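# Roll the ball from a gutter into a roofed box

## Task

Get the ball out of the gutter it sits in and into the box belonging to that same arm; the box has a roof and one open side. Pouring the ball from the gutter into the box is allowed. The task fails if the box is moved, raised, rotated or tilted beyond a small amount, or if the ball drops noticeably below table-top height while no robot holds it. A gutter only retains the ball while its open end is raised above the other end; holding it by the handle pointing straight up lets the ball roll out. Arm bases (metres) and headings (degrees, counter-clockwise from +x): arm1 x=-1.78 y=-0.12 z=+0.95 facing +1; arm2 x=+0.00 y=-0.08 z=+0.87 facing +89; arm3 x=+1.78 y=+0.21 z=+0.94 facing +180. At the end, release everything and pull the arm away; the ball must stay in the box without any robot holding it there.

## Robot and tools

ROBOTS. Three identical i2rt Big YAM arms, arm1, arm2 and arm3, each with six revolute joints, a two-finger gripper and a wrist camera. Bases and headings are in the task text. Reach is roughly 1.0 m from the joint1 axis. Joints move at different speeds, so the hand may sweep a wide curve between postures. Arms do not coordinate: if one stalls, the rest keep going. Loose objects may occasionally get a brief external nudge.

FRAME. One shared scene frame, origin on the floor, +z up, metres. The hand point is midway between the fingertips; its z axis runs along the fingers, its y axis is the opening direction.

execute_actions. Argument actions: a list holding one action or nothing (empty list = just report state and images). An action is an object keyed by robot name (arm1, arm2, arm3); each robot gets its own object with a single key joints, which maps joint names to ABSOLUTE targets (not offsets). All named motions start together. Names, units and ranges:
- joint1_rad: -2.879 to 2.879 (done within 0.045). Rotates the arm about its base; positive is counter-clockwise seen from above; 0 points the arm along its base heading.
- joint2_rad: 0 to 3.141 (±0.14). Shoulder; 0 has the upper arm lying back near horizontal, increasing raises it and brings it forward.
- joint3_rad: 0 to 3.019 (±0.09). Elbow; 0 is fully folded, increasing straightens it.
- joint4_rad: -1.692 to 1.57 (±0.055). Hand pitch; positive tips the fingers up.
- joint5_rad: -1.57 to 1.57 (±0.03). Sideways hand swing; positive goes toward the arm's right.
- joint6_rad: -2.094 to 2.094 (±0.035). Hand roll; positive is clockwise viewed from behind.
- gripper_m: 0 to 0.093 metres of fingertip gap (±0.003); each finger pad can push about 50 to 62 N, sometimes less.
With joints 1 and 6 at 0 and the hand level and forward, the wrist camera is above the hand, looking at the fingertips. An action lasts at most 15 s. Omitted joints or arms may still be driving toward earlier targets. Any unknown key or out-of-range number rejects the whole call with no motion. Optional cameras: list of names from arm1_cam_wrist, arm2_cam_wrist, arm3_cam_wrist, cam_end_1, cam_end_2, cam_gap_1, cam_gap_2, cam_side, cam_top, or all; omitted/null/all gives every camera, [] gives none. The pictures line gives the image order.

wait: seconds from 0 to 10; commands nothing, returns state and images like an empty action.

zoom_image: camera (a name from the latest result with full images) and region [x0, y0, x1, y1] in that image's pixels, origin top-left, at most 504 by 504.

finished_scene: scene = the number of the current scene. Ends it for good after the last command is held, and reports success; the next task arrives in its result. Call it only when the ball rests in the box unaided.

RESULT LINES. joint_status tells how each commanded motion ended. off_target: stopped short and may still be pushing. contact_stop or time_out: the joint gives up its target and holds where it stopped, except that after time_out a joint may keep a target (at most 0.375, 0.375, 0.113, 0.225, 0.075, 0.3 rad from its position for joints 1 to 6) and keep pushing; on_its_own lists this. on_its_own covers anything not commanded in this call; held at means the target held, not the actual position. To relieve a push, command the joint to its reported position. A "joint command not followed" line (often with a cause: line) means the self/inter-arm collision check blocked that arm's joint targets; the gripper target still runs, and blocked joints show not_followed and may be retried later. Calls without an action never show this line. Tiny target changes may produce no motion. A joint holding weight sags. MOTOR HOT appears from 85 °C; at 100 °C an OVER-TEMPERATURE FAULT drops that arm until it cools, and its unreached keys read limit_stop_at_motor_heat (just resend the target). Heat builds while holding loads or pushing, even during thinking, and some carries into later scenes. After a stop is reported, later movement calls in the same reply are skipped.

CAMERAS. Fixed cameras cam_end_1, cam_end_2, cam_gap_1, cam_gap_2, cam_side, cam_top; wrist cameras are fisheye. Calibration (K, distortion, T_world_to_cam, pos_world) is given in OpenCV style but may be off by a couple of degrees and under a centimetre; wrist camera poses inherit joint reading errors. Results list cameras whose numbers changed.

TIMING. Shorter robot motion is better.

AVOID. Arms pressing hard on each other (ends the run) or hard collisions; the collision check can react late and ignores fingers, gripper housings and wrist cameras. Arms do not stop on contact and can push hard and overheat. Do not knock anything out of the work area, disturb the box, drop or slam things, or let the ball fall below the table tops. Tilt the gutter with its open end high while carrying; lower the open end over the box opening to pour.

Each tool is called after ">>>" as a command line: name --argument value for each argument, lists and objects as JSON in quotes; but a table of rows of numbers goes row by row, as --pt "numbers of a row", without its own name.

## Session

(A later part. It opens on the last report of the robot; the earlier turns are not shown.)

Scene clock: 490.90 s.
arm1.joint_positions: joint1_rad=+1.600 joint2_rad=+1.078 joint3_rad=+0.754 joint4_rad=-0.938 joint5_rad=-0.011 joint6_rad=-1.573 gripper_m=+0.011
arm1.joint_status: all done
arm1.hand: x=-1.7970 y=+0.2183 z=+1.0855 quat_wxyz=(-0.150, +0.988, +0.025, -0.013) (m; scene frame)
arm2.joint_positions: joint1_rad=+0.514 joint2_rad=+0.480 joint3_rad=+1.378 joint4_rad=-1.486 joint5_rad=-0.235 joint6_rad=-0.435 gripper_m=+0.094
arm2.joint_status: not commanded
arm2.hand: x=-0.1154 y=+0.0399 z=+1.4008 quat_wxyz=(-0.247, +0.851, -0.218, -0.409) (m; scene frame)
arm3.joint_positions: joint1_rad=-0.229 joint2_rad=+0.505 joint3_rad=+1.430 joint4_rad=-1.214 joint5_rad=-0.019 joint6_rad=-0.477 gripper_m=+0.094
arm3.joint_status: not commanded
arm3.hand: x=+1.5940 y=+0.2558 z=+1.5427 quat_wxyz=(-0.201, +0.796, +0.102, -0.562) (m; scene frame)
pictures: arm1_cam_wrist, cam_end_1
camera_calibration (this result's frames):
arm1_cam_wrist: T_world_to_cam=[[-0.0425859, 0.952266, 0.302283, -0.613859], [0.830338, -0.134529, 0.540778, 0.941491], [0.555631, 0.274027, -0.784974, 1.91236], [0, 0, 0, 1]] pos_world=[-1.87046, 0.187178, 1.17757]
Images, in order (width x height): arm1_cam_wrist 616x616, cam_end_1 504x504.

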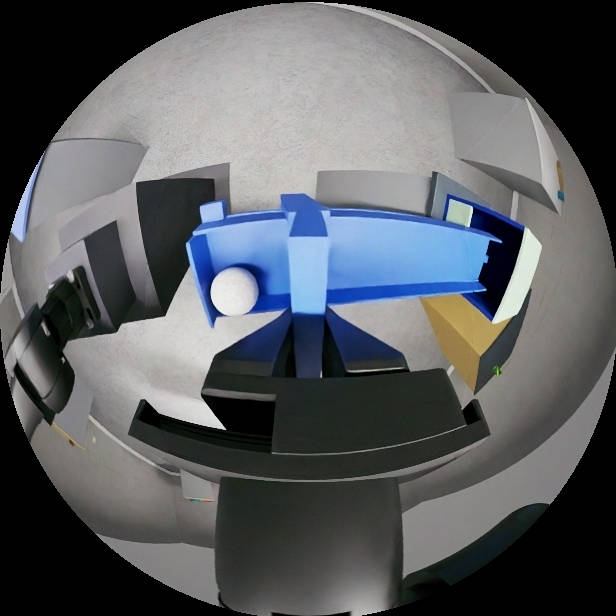

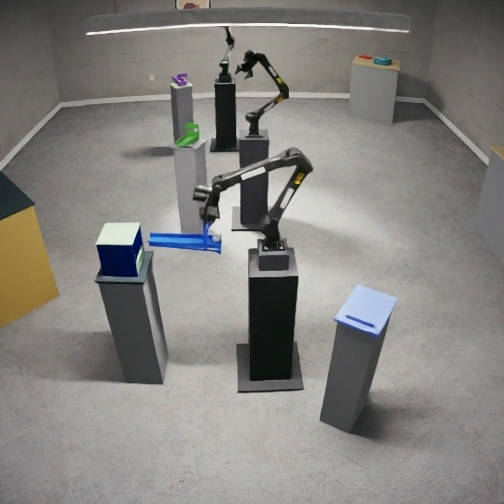

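>>> execute_actions --actions '[]' --cameras '["arm1_cam_wrist","cam_end_1"]'

Scene clock: 531.13 s.
arm1.joint_positions: joint1_rad=+1.600 joint2_rad=+1.078 joint3_rad=+0.754 joint4_rad=-0.938 joint5_rad=-0.011 joint6_rad=-1.573 gripper_m=+0.011
arm1.joint_status: all done
arm1.hand: x=-1.7970 y=+0.2183 z=+1.0855 quat_wxyz=(-0.150, +0.988, +0.025, -0.013) (m; scene frame)
arm2.joint_positions: joint1_rad=+0.514 joint2_rad=+0.480 joint3_rad=+1.378 joint4_rad=-1.486 joint5_rad=-0.235 joint6_rad=-0.435 gripper_m=+0.094
arm2.joint_status: not commanded
arm2.hand: x=-0.1154 y=+0.0399 z=+1.4008 quat_wxyz=(-0.247, +0.851, -0.218, -0.409) (m; scene frame)
arm3.joint_positions: joint1_rad=-0.229 joint2_rad=+0.505 joint3_rad=+1.430 joint4_rad=-1.214 joint5_rad=-0.019 joint6_rad=-0.477 gripper_m=+0.094
arm3.joint_status: not commanded
arm3.hand: x=+1.5940 y=+0.2558 z=+1.5427 quat_wxyz=(-0.201, +0.796, +0.102, -0.562) (m; scene frame)
pictures: arm1_cam_wrist, cam_end_1
camera_calibration (this result's frames):
arm1_cam_wrist: T_world_to_cam=[[-0.0425859, 0.952266, 0.302283, -0.613859], [0.830338, -0.134529, 0.540778, 0.941491], [0.555631, 0.274027, -0.784974, 1.91236], [0, 0, 0, 1]] pos_world=[-1.87046, 0.187178, 1.17757]
Images, in order (width x height): arm1_cam_wrist 616x616, cam_end_1 504x504.

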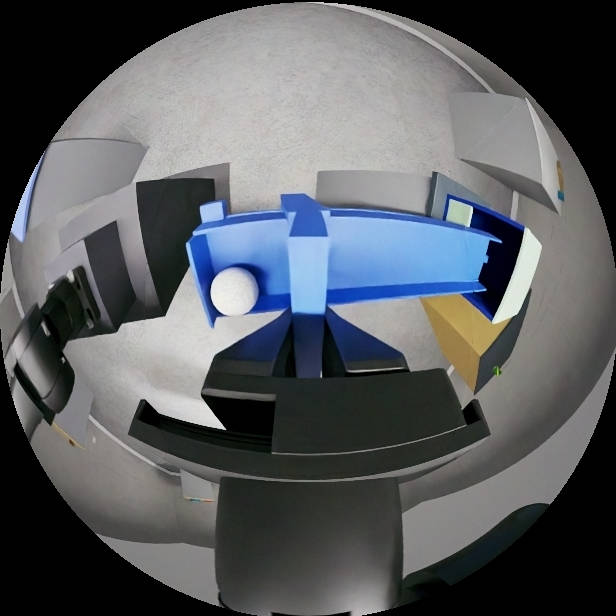

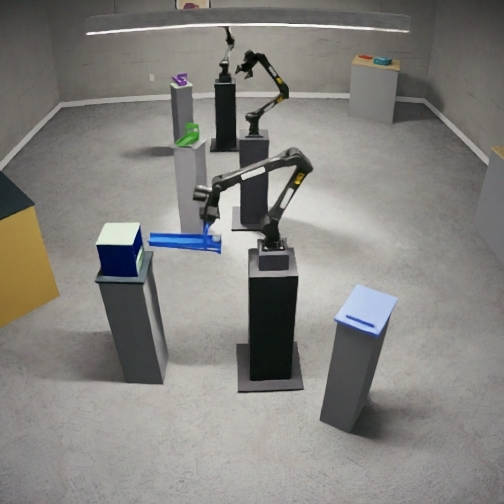

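>>> execute_actions --actions '[{"arm1":{"joints":{"joint2_rad":1.145,"joint3_rad":0.845,"joint4_rad":-0.905}}}]' --cameras '["arm1_cam_wrist"]'

Scene clock: 540.30 s.
arm1.joint_positions: joint1_rad=+1.600 joint2_rad=+1.143 joint3_rad=+0.783 joint4_rad=-0.921 joint5_rad=-0.011 joint6_rad=-1.573 gripper_m=+0.011
arm1.joint_status: all done
arm1.hand: x=-1.7978 y=+0.2331 z=+1.0780 quat_wxyz=(-0.141, +0.990, +0.025, -0.013) (m; scene frame)
arm2.joint_positions: joint1_rad=+0.514 joint2_rad=+0.480 joint3_rad=+1.378 joint4_rad=-1.486 joint5_rad=-0.235 joint6_rad=-0.435 gripper_m=+0.094
arm2.joint_status: not commanded
arm2.hand: x=-0.1154 y=+0.0399 z=+1.4008 quat_wxyz=(-0.247, +0.851, -0.218, -0.409) (m; scene frame)
arm3.joint_positions: joint1_rad=-0.229 joint2_rad=+0.505 joint3_rad=+1.430 joint4_rad=-1.214 joint5_rad=-0.019 joint6_rad=-0.477 gripper_m=+0.094
arm3.joint_status: not commanded
arm3.hand: x=+1.5940 y=+0.2558 z=+1.5427 quat_wxyz=(-0.201, +0.796, +0.102, -0.562) (m; scene frame)
pictures: arm1_cam_wrist
camera_calibration (this result's frames):
arm1_cam_wrist: T_world_to_cam=[[-0.0430226, 0.957953, 0.283683, -0.607778], [0.829839, -0.123854, 0.544085, 0.941274], [0.556342, 0.258819, -0.789617, 1.91264], [0, 0, 0, 1]] pos_world=[-1.87134, 0.203773, 1.17054]
Images, in order (width x height): arm1_cam_wrist 616x616.

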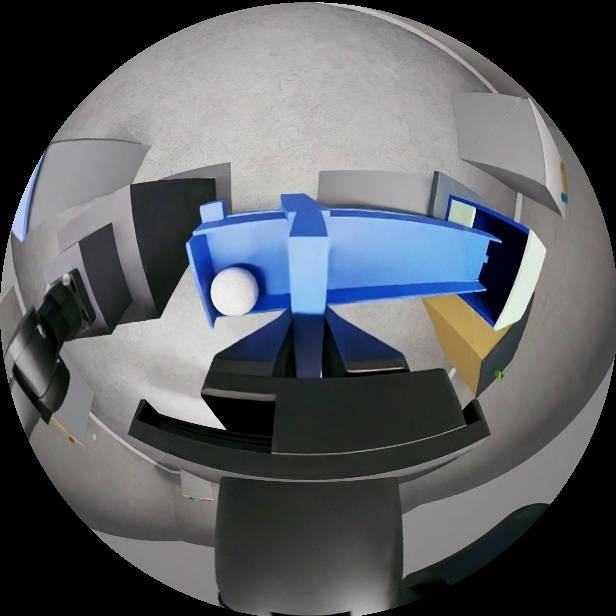

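>>> execute_actions --actions '[{"arm1":{"joints":{"joint2_rad":1.21,"joint3_rad":0.895,"joint4_rad":-0.885}}}]' --cameras '["arm1_cam_wrist"]'

Scene clock: 550.17 s.
arm1.joint_positions: joint1_rad=+1.600 joint2_rad=+1.206 joint3_rad=+0.837 joint4_rad=-0.899 joint5_rad=-0.011 joint6_rad=-1.573 gripper_m=+0.011
arm1.joint_status: all done
arm1.hand: x=-1.7990 y=+0.2585 z=+1.0807 quat_wxyz=(-0.147, +0.989, +0.025, -0.013) (m; scene frame)
arm2.joint_positions: joint1_rad=+0.514 joint2_rad=+0.480 joint3_rad=+1.378 joint4_rad=-1.486 joint5_rad=-0.235 joint6_rad=-0.435 gripper_m=+0.094
arm2.joint_status: not commanded
arm2.hand: x=-0.1154 y=+0.0399 z=+1.4008 quat_wxyz=(-0.247, +0.851, -0.218, -0.409) (m; scene frame)
arm3.joint_positions: joint1_rad=-0.229 joint2_rad=+0.505 joint3_rad=+1.430 joint4_rad=-1.214 joint5_rad=-0.019 joint6_rad=-0.477 gripper_m=+0.094
arm3.joint_status: not commanded
arm3.hand: x=+1.5940 y=+0.2558 z=+1.5427 quat_wxyz=(-0.201, +0.796, +0.102, -0.562) (m; scene frame)
pictures: arm1_cam_wrist
camera_calibration (this result's frames):
arm1_cam_wrist: T_world_to_cam=[[-0.042742, 0.954315, 0.295731, -0.644451], [0.830162, -0.130769, 0.541969, 0.948608], [0.555881, 0.26867, -0.786646, 1.90233], [0, 0, 0, 1]] pos_world=[-1.87251, 0.227959, 1.17293]
Images, in order (width x height): arm1_cam_wrist 616x616.

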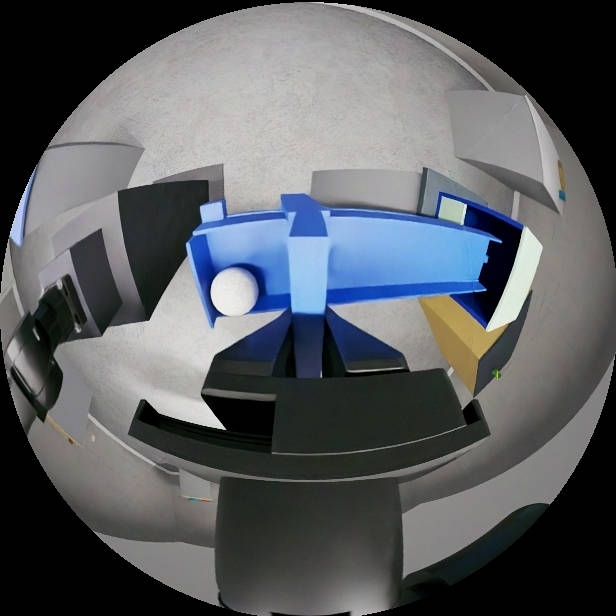

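>>> zoom_image --camera "arm1_cam_wrist" --region '[410, 160, 570, 350]'

Region (410, 160, 570, 350) of arm1_cam_wrist's 616x616 image, scaled by 2.653, with more detail than that image has; it fills the left 424 columns of this view, and the rest is white.

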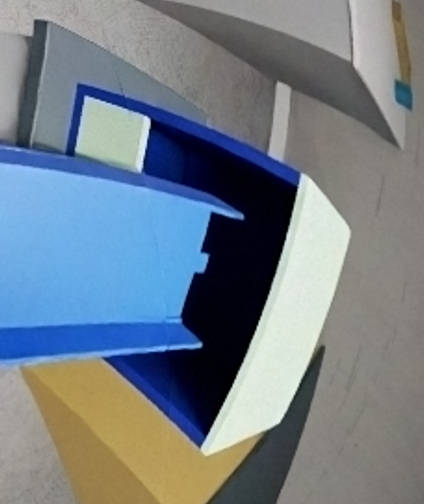

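>>> execute_actions --actions '[{"arm1":{"joints":{"joint2_rad":1.277,"joint3_rad":0.945,"joint4_rad":-0.867}}}]' --cameras '["arm1_cam_wrist","cam_end_1"]'

>>> zoom_image --camera "arm1_cam_wrist" --region '[410, 160, 570, 350]'

>>> zoom_image --camera "cam_end_1" --region '[80, 190, 240, 300]'

Scene clock: 562.87 s.
arm1.joint_positions: joint1_rad=+1.600 joint2_rad=+1.274 joint3_rad=+0.886 joint4_rad=-0.882 joint5_rad=-0.011 joint6_rad=-1.573 gripper_m=+0.011
arm1.joint_status: all done
arm1.hand: x=-1.8001 y=+0.2815 z=+1.0781 quat_wxyz=(-0.147, +0.989, +0.025, -0.013) (m; scene frame)
arm2.joint_positions: joint1_rad=+0.514 joint2_rad=+0.480 joint3_rad=+1.378 joint4_rad=-1.486 joint5_rad=-0.235 joint6_rad=-0.435 gripper_m=+0.094
arm2.joint_status: not commanded
arm2.hand: x=-0.1154 y=+0.0399 z=+1.4008 quat_wxyz=(-0.247, +0.851, -0.218, -0.409) (m; scene frame)
arm3.joint_positions: joint1_rad=-0.229 joint2_rad=+0.505 joint3_rad=+1.430 joint4_rad=-1.214 joint5_rad=-0.019 joint6_rad=-0.477 gripper_m=+0.094
arm3.joint_status: not commanded
arm3.hand: x=+1.5940 y=+0.2558 z=+1.5427 quat_wxyz=(-0.201, +0.796, +0.102, -0.562) (m; scene frame)
pictures: arm1_cam_wrist, cam_end_1
camera_calibration (this result's frames):
arm1_cam_wrist: T_world_to_cam=[[-0.0427506, 0.954427, 0.295367, -0.665347], [0.830152, -0.130559, 0.542034, 0.953825], [0.555895, 0.268372, -0.786738, 1.89497], [0, 0, 0, 1]] pos_world=[-1.87367, 0.250998, 1.17036]
Images, in order (width x height): arm1_cam_wrist 616x616, cam_end_1 504x504.

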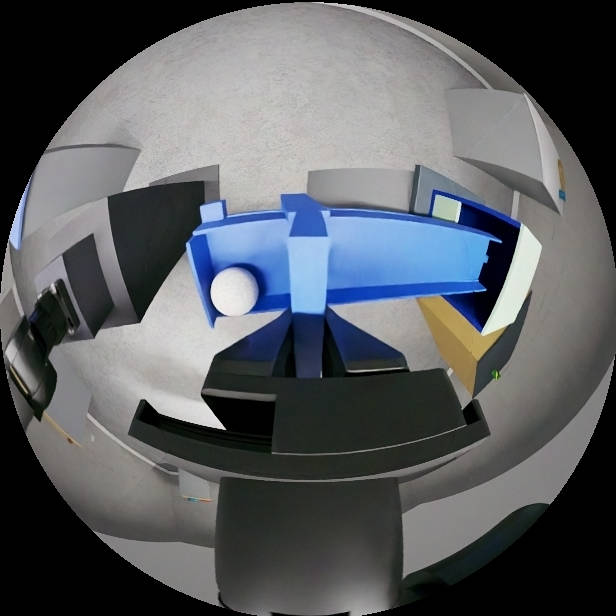

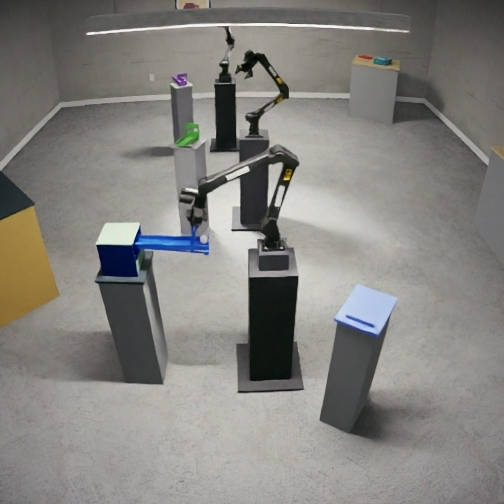

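Region (410, 160, 570, 350) of arm1_cam_wrist's 616x616 image, scaled by 2.653, with more detail than that image has; it fills the left 424 columns of this view, and the rest is white.

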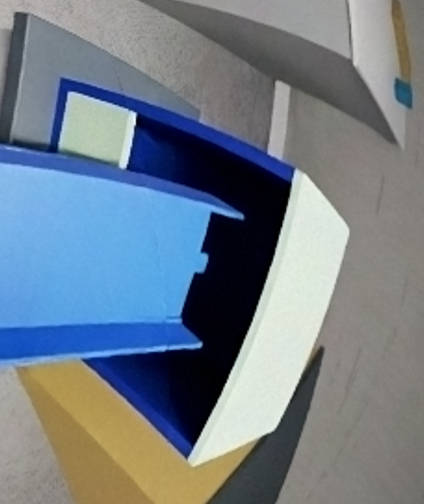

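Region (80, 190, 240, 300) of cam_end_1's 504x504 image, scaled by 3.150, with more detail than that image has; it fills the top 346 rows of this view, and the rest is white.

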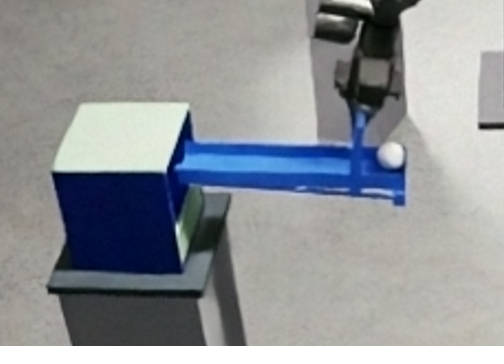

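>>> execute_actions --actions '[{"arm1":{"joints":{"joint2_rad":1.348,"joint3_rad":1.008,"joint4_rad":-0.86}}}]' --cameras '["arm1_cam_wrist"]'

>>> zoom_image --camera "arm1_cam_wrist" --region '[410, 160, 570, 350]'

Scene clock: 579.40 s.
arm1.joint_positions: joint1_rad=+1.600 joint2_rad=+1.345 joint3_rad=+0.950 joint4_rad=-0.874 joint5_rad=-0.011 joint6_rad=-1.573 gripper_m=+0.011
arm1.joint_status: all done
arm1.hand: x=-1.8014 y=+0.3076 z=+1.0775 quat_wxyz=(-0.147, +0.989, +0.025, -0.013) (m; scene frame)
arm2.joint_positions: joint1_rad=+0.514 joint2_rad=+0.480 joint3_rad=+1.378 joint4_rad=-1.486 joint5_rad=-0.235 joint6_rad=-0.435 gripper_m=+0.094
arm2.joint_status: not commanded
arm2.hand: x=-0.1154 y=+0.0399 z=+1.4008 quat_wxyz=(-0.247, +0.851, -0.218, -0.409) (m; scene frame)
arm3.joint_positions: joint1_rad=-0.229 joint2_rad=+0.505 joint3_rad=+1.430 joint4_rad=-1.214 joint5_rad=-0.019 joint6_rad=-0.477 gripper_m=+0.094
arm3.joint_status: not commanded
arm3.hand: x=+1.5940 y=+0.2558 z=+1.5427 quat_wxyz=(-0.201, +0.796, +0.102, -0.562) (m; scene frame)
pictures: arm1_cam_wrist
camera_calibration (this result's frames):
arm1_cam_wrist: T_world_to_cam=[[-0.042742, 0.954315, 0.295731, -0.690534], [0.830162, -0.130769, 0.541969, 0.95876], [0.555881, 0.26867, -0.786646, 1.88803], [0, 0, 0, 1]] pos_world=[-1.87496, 0.277105, 1.16981]
Images, in order (width x height): arm1_cam_wrist 616x616.

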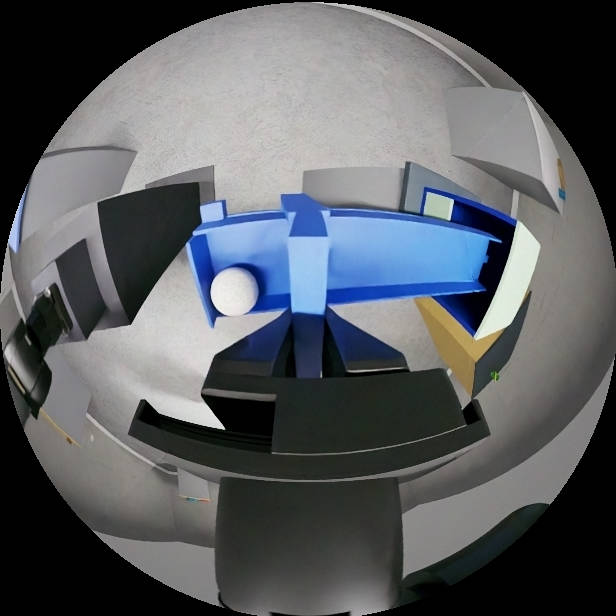

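Region (410, 160, 570, 350) of arm1_cam_wrist's 616x616 image, scaled by 2.653, with more detail than that image has; it fills the left 424 columns of this view, and the rest is white.

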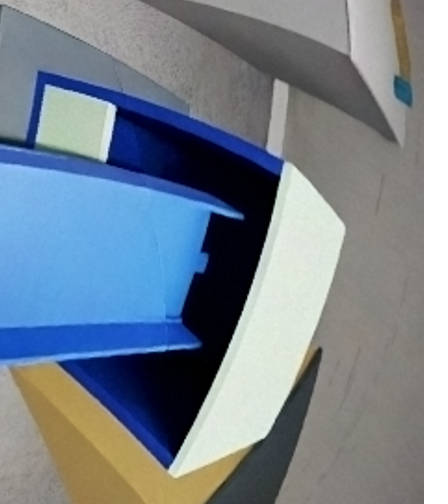

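>>> execute_actions --actions '[{"arm1":{"joints":{"joint2_rad":1.422,"joint3_rad":1.075,"joint4_rad":-0.852}}}]' --cameras '["arm1_cam_wrist","cam_end_1"]'

>>> zoom_image --camera "arm1_cam_wrist" --region '[410, 160, 570, 350]'

>>> zoom_image --camera "cam_end_1" --region '[80, 190, 240, 300]'

Scene clock: 596.70 s.
arm1.joint_positions: joint1_rad=+1.600 joint2_rad=+1.418 joint3_rad=+1.017 joint4_rad=-0.865 joint5_rad=-0.011 joint6_rad=-1.573 gripper_m=+0.011
arm1.joint_status: all done
arm1.hand: x=-1.8028 y=+0.3357 z=+1.0759 quat_wxyz=(-0.148, +0.989, +0.025, -0.013) (m; scene frame)
arm2.joint_positions: joint1_rad=+0.514 joint2_rad=+0.480 joint3_rad=+1.378 joint4_rad=-1.486 joint5_rad=-0.235 joint6_rad=-0.435 gripper_m=+0.094
arm2.joint_status: not commanded
arm2.hand: x=-0.1154 y=+0.0399 z=+1.4008 quat_wxyz=(-0.247, +0.851, -0.218, -0.409) (m; scene frame)
arm3.joint_positions: joint1_rad=-0.229 joint2_rad=+0.505 joint3_rad=+1.430 joint4_rad=-1.214 joint5_rad=-0.019 joint6_rad=-0.477 gripper_m=+0.094
arm3.joint_status: not commanded
arm3.hand: x=+1.5940 y=+0.2558 z=+1.5427 quat_wxyz=(-0.201, +0.796, +0.102, -0.562) (m; scene frame)
pictures: arm1_cam_wrist, cam_end_1
camera_calibration (this result's frames):
arm1_cam_wrist: T_world_to_cam=[[-0.0426815, 0.953523, 0.298281, -0.719241], [0.83023, -0.132232, 0.541509, 0.965603], [0.555784, 0.270754, -0.786, 1.87839], [0, 0, 0, 1]] pos_world=[-1.87635, 0.304914, 1.16807]
Images, in order (width x height): arm1_cam_wrist 616x616, cam_end_1 504x504.

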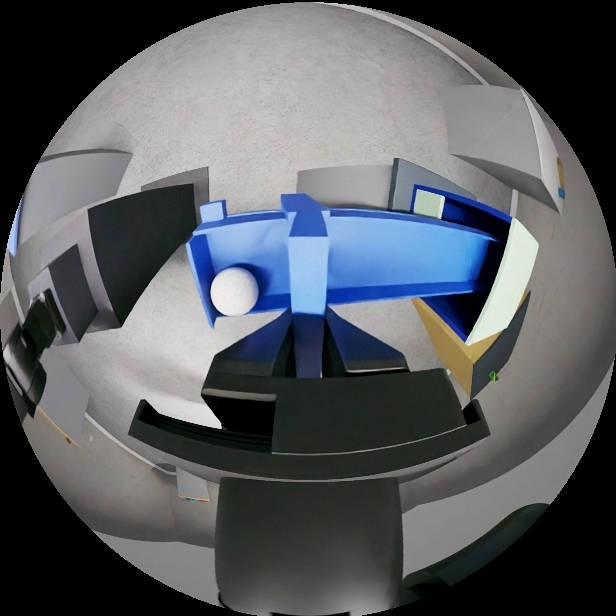

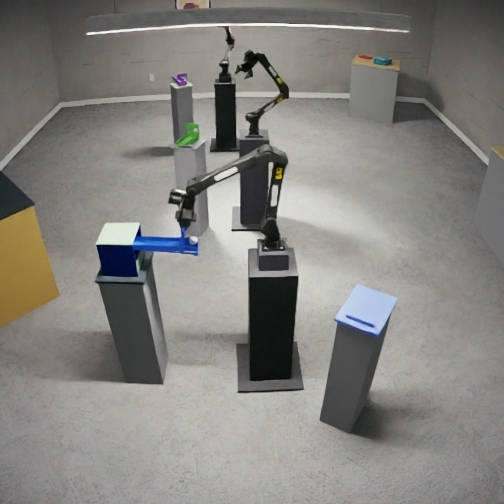

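Region (410, 160, 570, 350) of arm1_cam_wrist's 616x616 image, scaled by 2.653, with more detail than that image has; it fills the left 424 columns of this view, and the rest is white.

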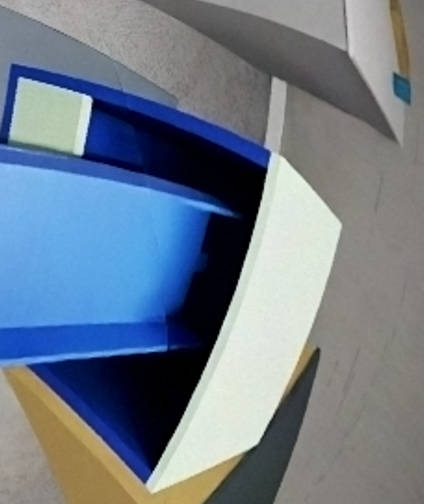

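Region (80, 190, 240, 300) of cam_end_1's 504x504 image, scaled by 3.150, with more detail than that image has; it fills the top 346 rows of this view, and the rest is white.

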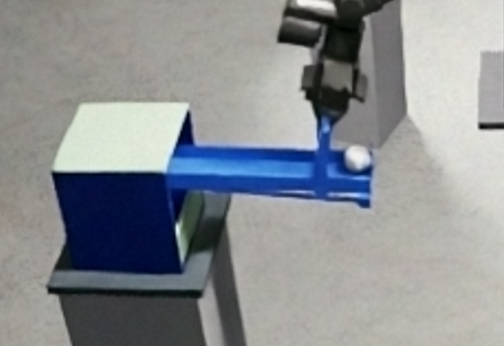

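>>> execute_actions --actions '[{"arm1":{"joints":{"joint2_rad":1.445,"joint3_rad":1.135,"joint4_rad":-0.958}}}]' --cameras '["arm1_cam_wrist"]'

Scene clock: 624.47 s.
arm1.joint_positions: joint1_rad=+1.600 joint2_rad=+1.438 joint3_rad=+1.075 joint4_rad=-0.953 joint5_rad=-0.011 joint6_rad=-1.573 gripper_m=+0.011
arm1.joint_status: all done
arm1.hand: x=-1.8028 y=+0.3371 z=+1.0858 quat_wxyz=(-0.124, +0.992, +0.026, -0.012) (m; scene frame)
arm2.joint_positions: joint1_rad=+0.514 joint2_rad=+0.480 joint3_rad=+1.378 joint4_rad=-1.486 joint5_rad=-0.235 joint6_rad=-0.435 gripper_m=+0.094
arm2.joint_status: not commanded
arm2.hand: x=-0.1154 y=+0.0399 z=+1.4008 quat_wxyz=(-0.247, +0.851, -0.218, -0.409) (m; scene frame)
arm3.joint_positions: joint1_rad=-0.229 joint2_rad=+0.505 joint3_rad=+1.430 joint4_rad=-1.214 joint5_rad=-0.019 joint6_rad=-0.477 gripper_m=+0.094
arm3.joint_status: not commanded
arm3.hand: x=+1.5940 y=+0.2558 z=+1.5427 quat_wxyz=(-0.201, +0.796, +0.102, -0.562) (m; scene frame)
pictures: arm1_cam_wrist
camera_calibration (this result's frames):
arm1_cam_wrist: T_world_to_cam=[[-0.0437516, 0.967101, 0.250601, -0.678261], [0.828946, -0.104865, 0.54941, 0.940307], [0.557614, 0.231773, -0.797087, 1.91425], [0, 0, 0, 1]] pos_world=[-1.87655, 0.310882, 1.17918]
Images, in order (width x height): arm1_cam_wrist 616x616.

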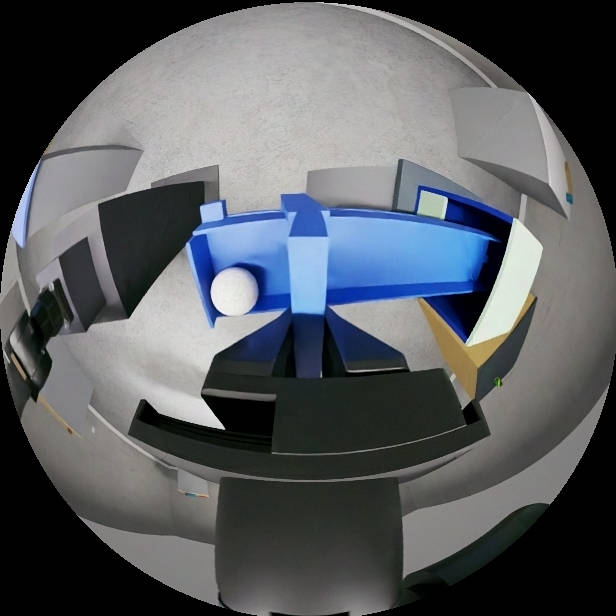

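>>> execute_actions --actions '[{"arm1":{"joints":{"joint2_rad":1.465,"joint3_rad":1.2,"joint4_rad":-1.05}}}]' --cameras '["arm1_cam_wrist"]'

Scene clock: 631.80 s.
arm1.joint_positions: joint1_rad=+1.600 joint2_rad=+1.459 joint3_rad=+1.140 joint4_rad=-1.044 joint5_rad=-0.011 joint6_rad=-1.573 gripper_m=+0.011
arm1.joint_status: all done
arm1.hand: x=-1.8028 y=+0.3395 z=+1.0986 quat_wxyz=(-0.101, +0.995, +0.026, -0.012) (m; scene frame)
arm2.joint_positions: joint1_rad=+0.514 joint2_rad=+0.480 joint3_rad=+1.378 joint4_rad=-1.486 joint5_rad=-0.235 joint6_rad=-0.435 gripper_m=+0.094
arm2.joint_status: not commanded
arm2.hand: x=-0.1154 y=+0.0399 z=+1.4008 quat_wxyz=(-0.247, +0.851, -0.218, -0.409) (m; scene frame)
arm3.joint_positions: joint1_rad=-0.229 joint2_rad=+0.505 joint3_rad=+1.430 joint4_rad=-1.214 joint5_rad=-0.019 joint6_rad=-0.477 gripper_m=+0.094
arm3.joint_status: not commanded
arm3.hand: x=+1.5940 y=+0.2558 z=+1.5427 quat_wxyz=(-0.201, +0.796, +0.102, -0.562) (m; scene frame)
pictures: arm1_cam_wrist
camera_calibration (this result's frames):
arm1_cam_wrist: T_world_to_cam=[[-0.0446609, 0.977759, 0.20492, -0.638884], [0.827705, -0.0786419, 0.555626, 0.915547], [0.559384, 0.194428, -0.805784, 1.94935], [0, 0, 0, 1]] pos_world=[-1.87677, 0.317667, 1.19297]
Images, in order (width x height): arm1_cam_wrist 616x616.

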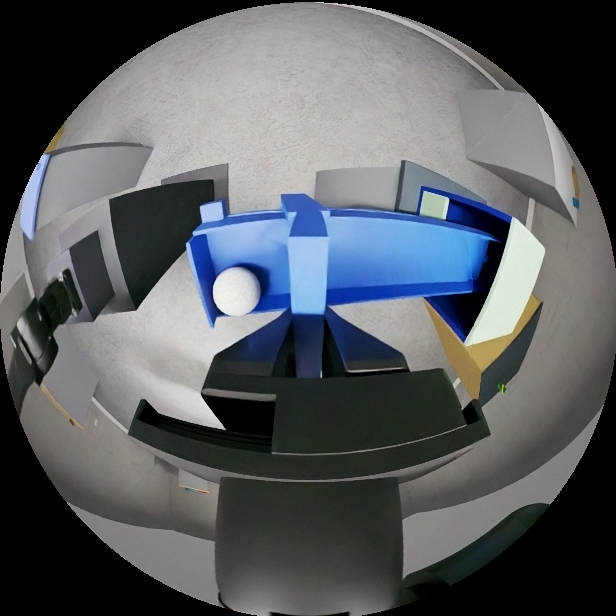

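>>> execute_actions --actions '[{"arm1":{"joints":{"joint2_rad":1.487,"joint3_rad":1.265,"joint4_rad":-1.145}}}]' --cameras '["arm1_cam_wrist"]'

Scene clock: 637.97 s.
arm1.joint_positions: joint1_rad=+1.600 joint2_rad=+1.480 joint3_rad=+1.205 joint4_rad=-1.138 joint5_rad=-0.011 joint6_rad=-1.573 gripper_m=+0.011
arm1.joint_status: all done
arm1.hand: x=-1.8028 y=+0.3403 z=+1.1116 quat_wxyz=(-0.075, +0.997, +0.026, -0.011) (m; scene frame)
arm2.joint_positions: joint1_rad=+0.514 joint2_rad=+0.480 joint3_rad=+1.378 joint4_rad=-1.486 joint5_rad=-0.235 joint6_rad=-0.435 gripper_m=+0.094
arm2.joint_status: not commanded
arm2.hand: x=-0.1154 y=+0.0399 z=+1.4008 quat_wxyz=(-0.247, +0.851, -0.218, -0.409) (m; scene frame)
arm3.joint_positions: joint1_rad=-0.229 joint2_rad=+0.505 joint3_rad=+1.430 joint4_rad=-1.214 joint5_rad=-0.019 joint6_rad=-0.477 gripper_m=+0.094
arm3.joint_status: not commanded
arm3.hand: x=+1.5940 y=+0.2558 z=+1.5427 quat_wxyz=(-0.201, +0.796, +0.102, -0.562) (m; scene frame)
pictures: arm1_cam_wrist
camera_calibration (this result's frames):
arm1_cam_wrist: T_world_to_cam=[[-0.0455289, 0.986862, 0.15502, -0.59159], [0.826336, -0.0499939, 0.560954, 0.890201], [0.561334, 0.153638, -0.813203, 1.98526], [0, 0, 0, 1]] pos_world=[-1.87693, 0.32331, 1.20676]
Images, in order (width x height): arm1_cam_wrist 616x616.

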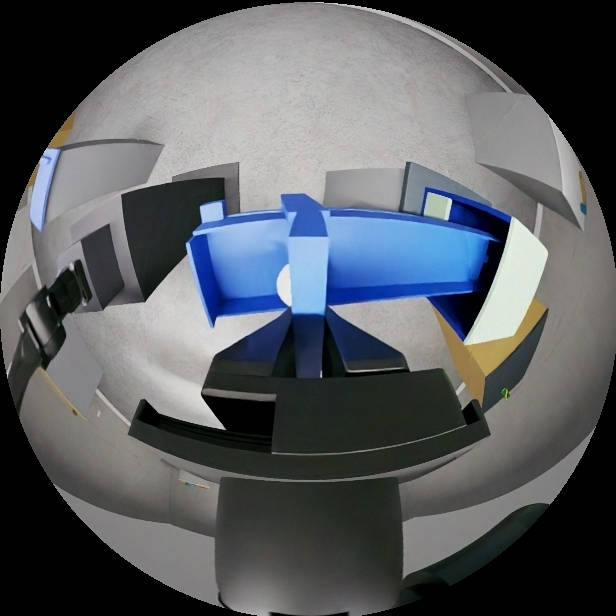

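The ball is rolling. Checking again.

>>> execute_actions --actions '[]' --cameras '["arm1_cam_wrist","cam_end_1"]'

Scene clock: 640.93 s.
arm1.joint_positions: joint1_rad=+1.600 joint2_rad=+1.480 joint3_rad=+1.205 joint4_rad=-1.141 joint5_rad=-0.011 joint6_rad=-1.573 gripper_m=+0.011
arm1.joint_status: all done
arm1.hand: x=-1.8027 y=+0.3396 z=+1.1115 quat_wxyz=(-0.074, +0.997, +0.026, -0.011) (m; scene frame)
arm2.joint_positions: joint1_rad=+0.514 joint2_rad=+0.480 joint3_rad=+1.378 joint4_rad=-1.486 joint5_rad=-0.235 joint6_rad=-0.435 gripper_m=+0.094
arm2.joint_status: not commanded
arm2.hand: x=-0.1154 y=+0.0399 z=+1.4008 quat_wxyz=(-0.247, +0.851, -0.218, -0.409) (m; scene frame)
arm3.joint_positions: joint1_rad=-0.229 joint2_rad=+0.505 joint3_rad=+1.430 joint4_rad=-1.214 joint5_rad=-0.019 joint6_rad=-0.477 gripper_m=+0.094
arm3.joint_status: not commanded
arm3.hand: x=+1.5940 y=+0.2558 z=+1.5427 quat_wxyz=(-0.201, +0.796, +0.102, -0.562) (m; scene frame)
pictures: arm1_cam_wrist, cam_end_1
camera_calibration (this result's frames):
arm1_cam_wrist: T_world_to_cam=[[-0.0459581, 0.98731, 0.152012, -0.588422], [0.826239, -0.0479565, 0.561274, 0.888976], [0.561441, 0.151393, -0.81355, 1.9866], [0, 0, 0, 1]] pos_world=[-1.87691, 0.322828, 1.20669]
Images, in order (width x height): arm1_cam_wrist 616x616, cam_end_1 504x504.

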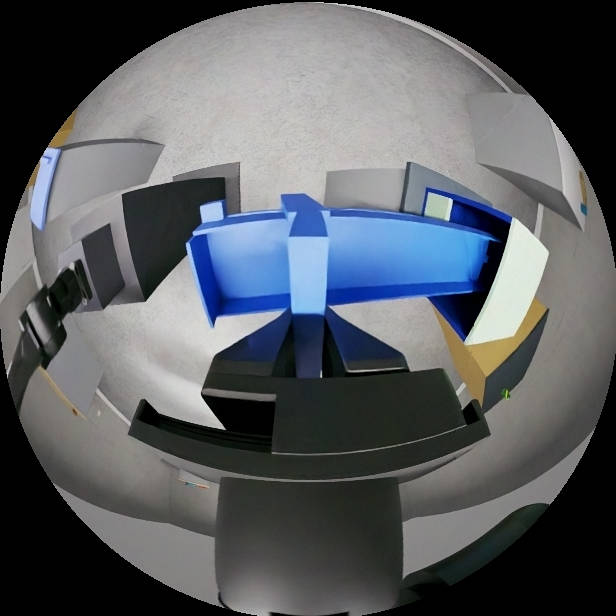

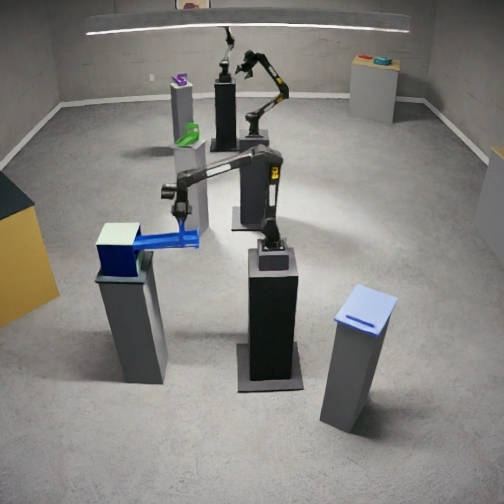

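>>> zoom_image --camera "cam_end_1" --region '[80, 190, 240, 300]'

>>> zoom_image --camera "arm1_cam_wrist" --region '[260, 160, 570, 370]'

Region (80, 190, 240, 300) of cam_end_1's 504x504 image, scaled by 3.150, with more detail than that image has; it fills the top 346 rows of this view, and the rest is white.

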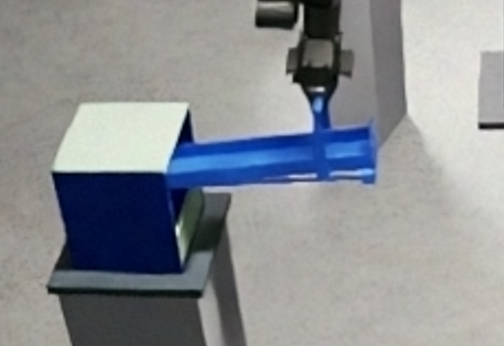

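Region (260, 160, 570, 370) of arm1_cam_wrist's 616x616 image, scaled by 1.626, with more detail than that image has; it fills the top 341 rows of this view, and the rest is white.

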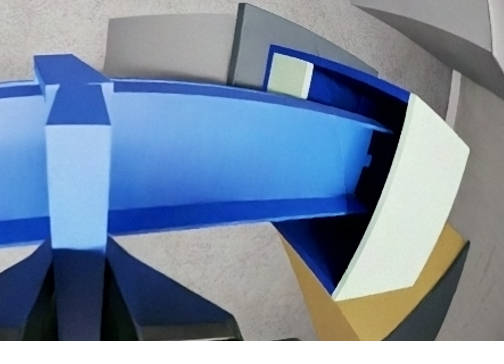

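>>> execute_actions --actions '[{"arm1":{"joints":{"joint2_rad":1.41,"joint3_rad":1.16}}}]' --cameras '["arm1_cam_wrist","cam_side"]'

Scene clock: 656.37 s.
arm1.joint_positions: joint1_rad=+1.600 joint2_rad=+1.442 joint3_rad=+1.150 joint4_rad=-1.143 joint5_rad=-0.011 joint6_rad=-1.573 gripper_m=+0.011
arm1.joint_status: all done
arm1.hand: x=-1.8017 y=+0.3187 z=+1.1056 quat_wxyz=(-0.064, +0.998, +0.026, -0.011) (m; scene frame)
arm2.joint_positions: joint1_rad=+0.514 joint2_rad=+0.480 joint3_rad=+1.378 joint4_rad=-1.486 joint5_rad=-0.235 joint6_rad=-0.435 gripper_m=+0.094
arm2.joint_status: not commanded
arm2.hand: x=-0.1154 y=+0.0399 z=+1.4008 quat_wxyz=(-0.247, +0.851, -0.218, -0.409) (m; scene frame)
arm3.joint_positions: joint1_rad=-0.229 joint2_rad=+0.505 joint3_rad=+1.430 joint4_rad=-1.214 joint5_rad=-0.019 joint6_rad=-0.477 gripper_m=+0.094
arm3.joint_status: not commanded
arm3.hand: x=+1.5940 y=+0.2558 z=+1.5427 quat_wxyz=(-0.201, +0.796, +0.102, -0.562) (m; scene frame)
pictures: arm1_cam_wrist, cam_side
camera_calibration (this result's frames):
arm1_cam_wrist: T_world_to_cam=[[-0.0462446, 0.989968, 0.133512, -0.547771], [0.825728, -0.0373338, 0.562831, 0.88441], [0.562169, 0.136273, -0.815718, 1.993], [0, 0, 0, 1]] pos_world=[-1.87601, 0.303703, 1.20108]
Images, in order (width x height): arm1_cam_wrist 616x616, cam_side 504x504.

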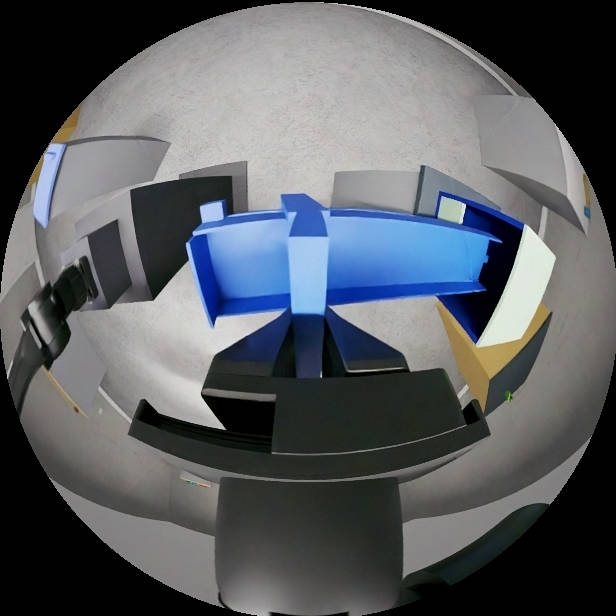

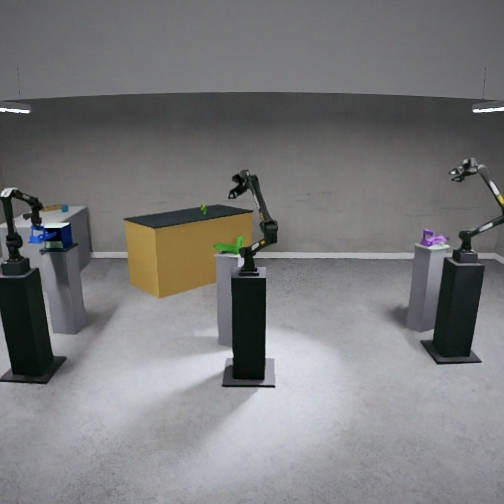

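>>> execute_actions --actions '[{"arm1":{"joints":{"joint2_rad":1.34,"joint3_rad":1.1}}}]' --cameras '["arm1_cam_wrist"]'

Scene clock: 662.87 s.
arm1.joint_positions: joint1_rad=+1.600 joint2_rad=+1.365 joint3_rad=+1.088 joint4_rad=-1.144 joint5_rad=-0.011 joint6_rad=-1.573 gripper_m=+0.011
arm1.joint_status: all done
arm1.hand: x=-1.8005 y=+0.2939 z=+1.1119 quat_wxyz=(-0.071, +0.997, +0.026, -0.011) (m; scene frame)
arm2.joint_positions: joint1_rad=+0.514 joint2_rad=+0.480 joint3_rad=+1.378 joint4_rad=-1.486 joint5_rad=-0.235 joint6_rad=-0.435 gripper_m=+0.094
arm2.joint_status: not commanded
arm2.hand: x=-0.1154 y=+0.0399 z=+1.4008 quat_wxyz=(-0.247, +0.851, -0.218, -0.409) (m; scene frame)
arm3.joint_positions: joint1_rad=-0.229 joint2_rad=+0.505 joint3_rad=+1.430 joint4_rad=-1.214 joint5_rad=-0.019 joint6_rad=-0.477 gripper_m=+0.094
arm3.joint_status: not commanded
arm3.hand: x=+1.5940 y=+0.2558 z=+1.5427 quat_wxyz=(-0.201, +0.796, +0.102, -0.562) (m; scene frame)
pictures: arm1_cam_wrist
camera_calibration (this result's frames):
arm1_cam_wrist: T_world_to_cam=[[-0.0460417, 0.988104, 0.146731, -0.537819], [0.826094, -0.0449244, 0.561739, 0.883017], [0.561649, 0.147077, -0.814198, 1.99495], [0, 0, 0, 1]] pos_world=[-1.87468, 0.277679, 1.20718]
Images, in order (width x height): arm1_cam_wrist 616x616.

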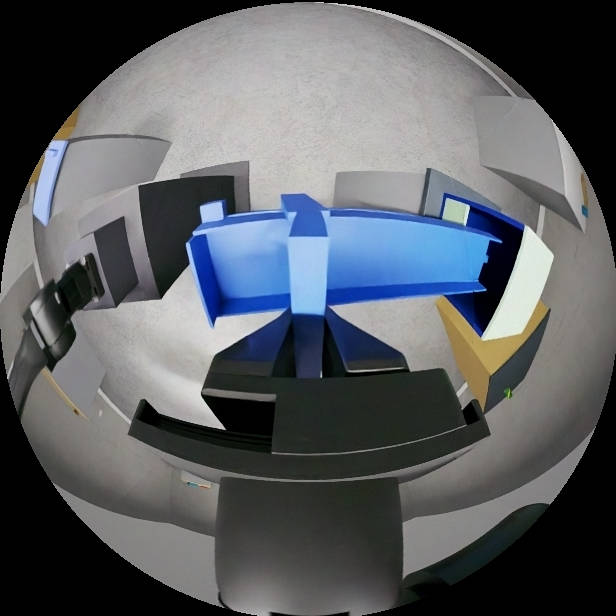

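>>> execute_actions --actions '[{"arm1":{"joints":{"joint2_rad":1.24,"joint3_rad":1.005}}}]' --cameras '["arm1_cam_wrist"]'

Scene clock: 667.87 s.
arm1.joint_positions: joint1_rad=+1.600 joint2_rad=+1.260 joint3_rad=+0.992 joint4_rad=-1.146 joint5_rad=-0.011 joint6_rad=-1.573 gripper_m=+0.011
arm1.joint_status: all done
arm1.hand: x=-1.7986 y=+0.2566 z=+1.1126 quat_wxyz=(-0.075, +0.997, +0.026, -0.011) (m; scene frame)
arm2.joint_positions: joint1_rad=+0.514 joint2_rad=+0.480 joint3_rad=+1.378 joint4_rad=-1.486 joint5_rad=-0.235 joint6_rad=-0.435 gripper_m=+0.094
arm2.joint_status: not commanded
arm2.hand: x=-0.1154 y=+0.0399 z=+1.4008 quat_wxyz=(-0.247, +0.851, -0.218, -0.409) (m; scene frame)
arm3.joint_positions: joint1_rad=-0.229 joint2_rad=+0.505 joint3_rad=+1.430 joint4_rad=-1.214 joint5_rad=-0.019 joint6_rad=-0.477 gripper_m=+0.094
arm3.joint_status: not commanded
arm3.hand: x=+1.5940 y=+0.2558 z=+1.5427 quat_wxyz=(-0.201, +0.796, +0.102, -0.562) (m; scene frame)
pictures: arm1_cam_wrist
camera_calibration (this result's frames):
arm1_cam_wrist: T_world_to_cam=[[-0.0459219, 0.98696, 0.154274, -0.508789], [0.826302, -0.0492552, 0.56107, 0.881674], [0.561352, 0.153242, -0.813265, 1.99679], [0, 0, 0, 1]] pos_world=[-1.87279, 0.23959, 1.20773]
Images, in order (width x height): arm1_cam_wrist 616x616.

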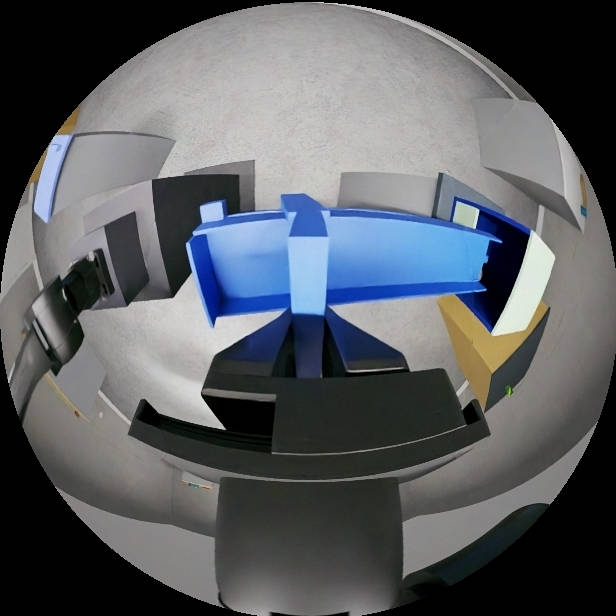

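>>> zoom_image --camera "arm1_cam_wrist" --region '[430, 170, 570, 350]'

Region (430, 170, 570, 350) of arm1_cam_wrist's 616x616 image, scaled by 2.800, with more detail than that image has.

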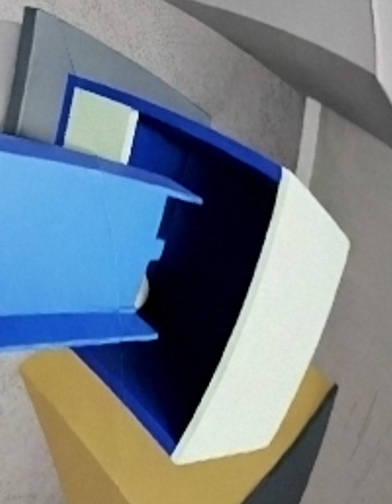

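>>> execute_actions --actions '[{"arm1":{"joints":{"joint2_rad":1.0,"joint3_rad":0.8}}}]' --cameras '["arm1_cam_wrist","cam_end_1"]'

>>> zoom_image --camera "arm1_cam_wrist" --region '[430, 170, 570, 350]'

Scene clock: 680.90 s.
arm1.joint_positions: joint1_rad=+1.600 joint2_rad=+1.009 joint3_rad=+0.789 joint4_rad=-1.147 joint5_rad=-0.011 joint6_rad=-1.573 gripper_m=+0.011
arm1.joint_status: all done
arm1.hand: x=-1.7948 y=+0.1792 z=+1.1082 quat_wxyz=(-0.098, +0.995, +0.026, -0.012) (m; scene frame)
arm2.joint_positions: joint1_rad=+0.514 joint2_rad=+0.480 joint3_rad=+1.378 joint4_rad=-1.486 joint5_rad=-0.235 joint6_rad=-0.435 gripper_m=+0.094
arm2.joint_status: not commanded
arm2.hand: x=-0.1154 y=+0.0399 z=+1.4008 quat_wxyz=(-0.247, +0.851, -0.218, -0.409) (m; scene frame)
arm3.joint_positions: joint1_rad=-0.229 joint2_rad=+0.505 joint3_rad=+1.430 joint4_rad=-1.214 joint5_rad=-0.019 joint6_rad=-0.477 gripper_m=+0.094
arm3.joint_status: not commanded
arm3.hand: x=+1.5940 y=+0.2558 z=+1.5427 quat_wxyz=(-0.201, +0.796, +0.102, -0.562) (m; scene frame)
pictures: arm1_cam_wrist, cam_end_1
camera_calibration (this result's frames):
arm1_cam_wrist: T_world_to_cam=[[-0.045132, 0.978741, 0.200071, -0.479409], [0.827559, -0.0755505, 0.556272, 0.889488], [0.559562, 0.190676, -0.806557, 1.98559], [0, 0, 0, 1]] pos_world=[-1.8688, 0.157813, 1.20261]
Images, in order (width x height): arm1_cam_wrist 616x616, cam_end_1 504x504.

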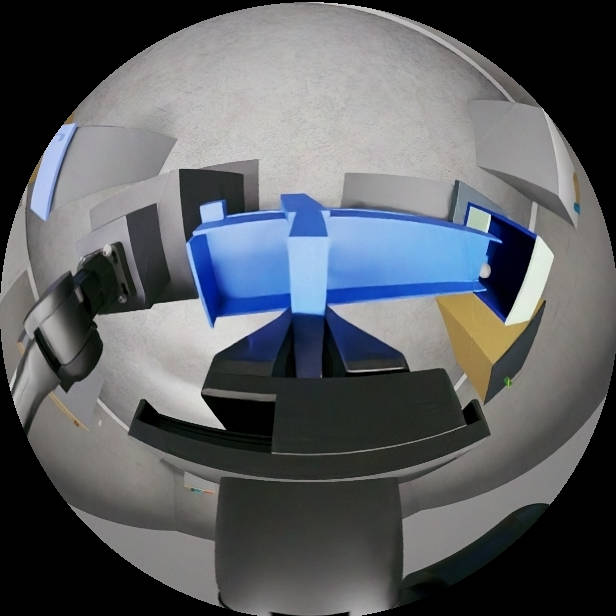

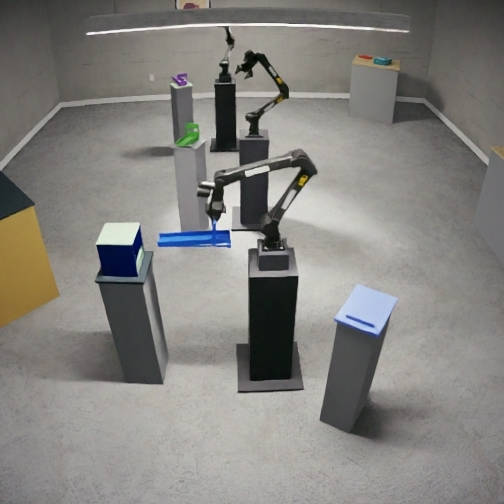

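Region (430, 170, 570, 350) of arm1_cam_wrist's 616x616 image, scaled by 2.800, with more detail than that image has.

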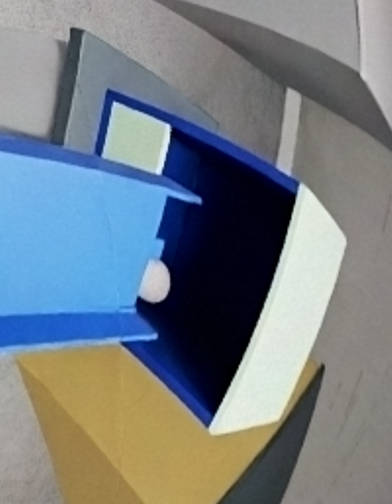

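>>> execute_actions --actions '[{"arm1":{"joints":{"joint1_rad":0.8,"joint6_rad":0.02}}}]' --cameras '["cam_top","cam_end_1"]'

Scene clock: 708.07 s.
arm1.joint_positions: joint1_rad=+0.800 joint2_rad=+1.009 joint3_rad=+0.789 joint4_rad=-1.147 joint5_rad=-0.009 joint6_rad=+0.005 gripper_m=+0.011
arm1.joint_status: all done
arm1.hand: x=-1.5750 y=+0.0998 z=+1.1069 quat_wxyz=(-0.086, +0.395, -0.914, -0.043) (m; scene frame)
arm2.joint_positions: joint1_rad=+0.514 joint2_rad=+0.480 joint3_rad=+1.378 joint4_rad=-1.486 joint5_rad=-0.235 joint6_rad=-0.435 gripper_m=+0.094
arm2.joint_status: not commanded
arm2.hand: x=-0.1154 y=+0.0399 z=+1.4008 quat_wxyz=(-0.247, +0.851, -0.218, -0.409) (m; scene frame)
arm3.joint_positions: joint1_rad=-0.229 joint2_rad=+0.505 joint3_rad=+1.430 joint4_rad=-1.214 joint5_rad=-0.019 joint6_rad=-0.477 gripper_m=+0.094
arm3.joint_status: not commanded
arm3.hand: x=+1.5940 y=+0.2558 z=+1.5427 quat_wxyz=(-0.201, +0.796, +0.102, -0.562) (m; scene frame)
pictures: cam_end_1, cam_top
Images, in order (width x height): cam_end_1 504x504, cam_top 504x504.

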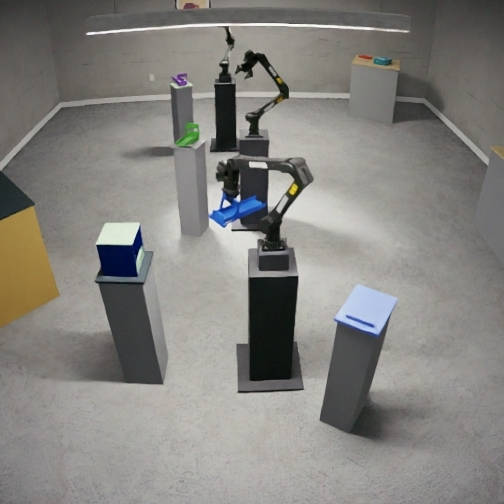

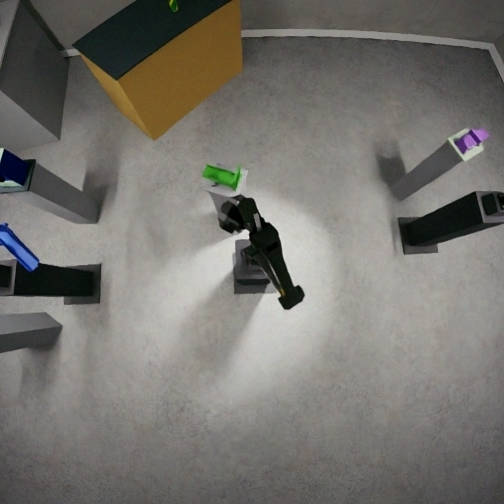

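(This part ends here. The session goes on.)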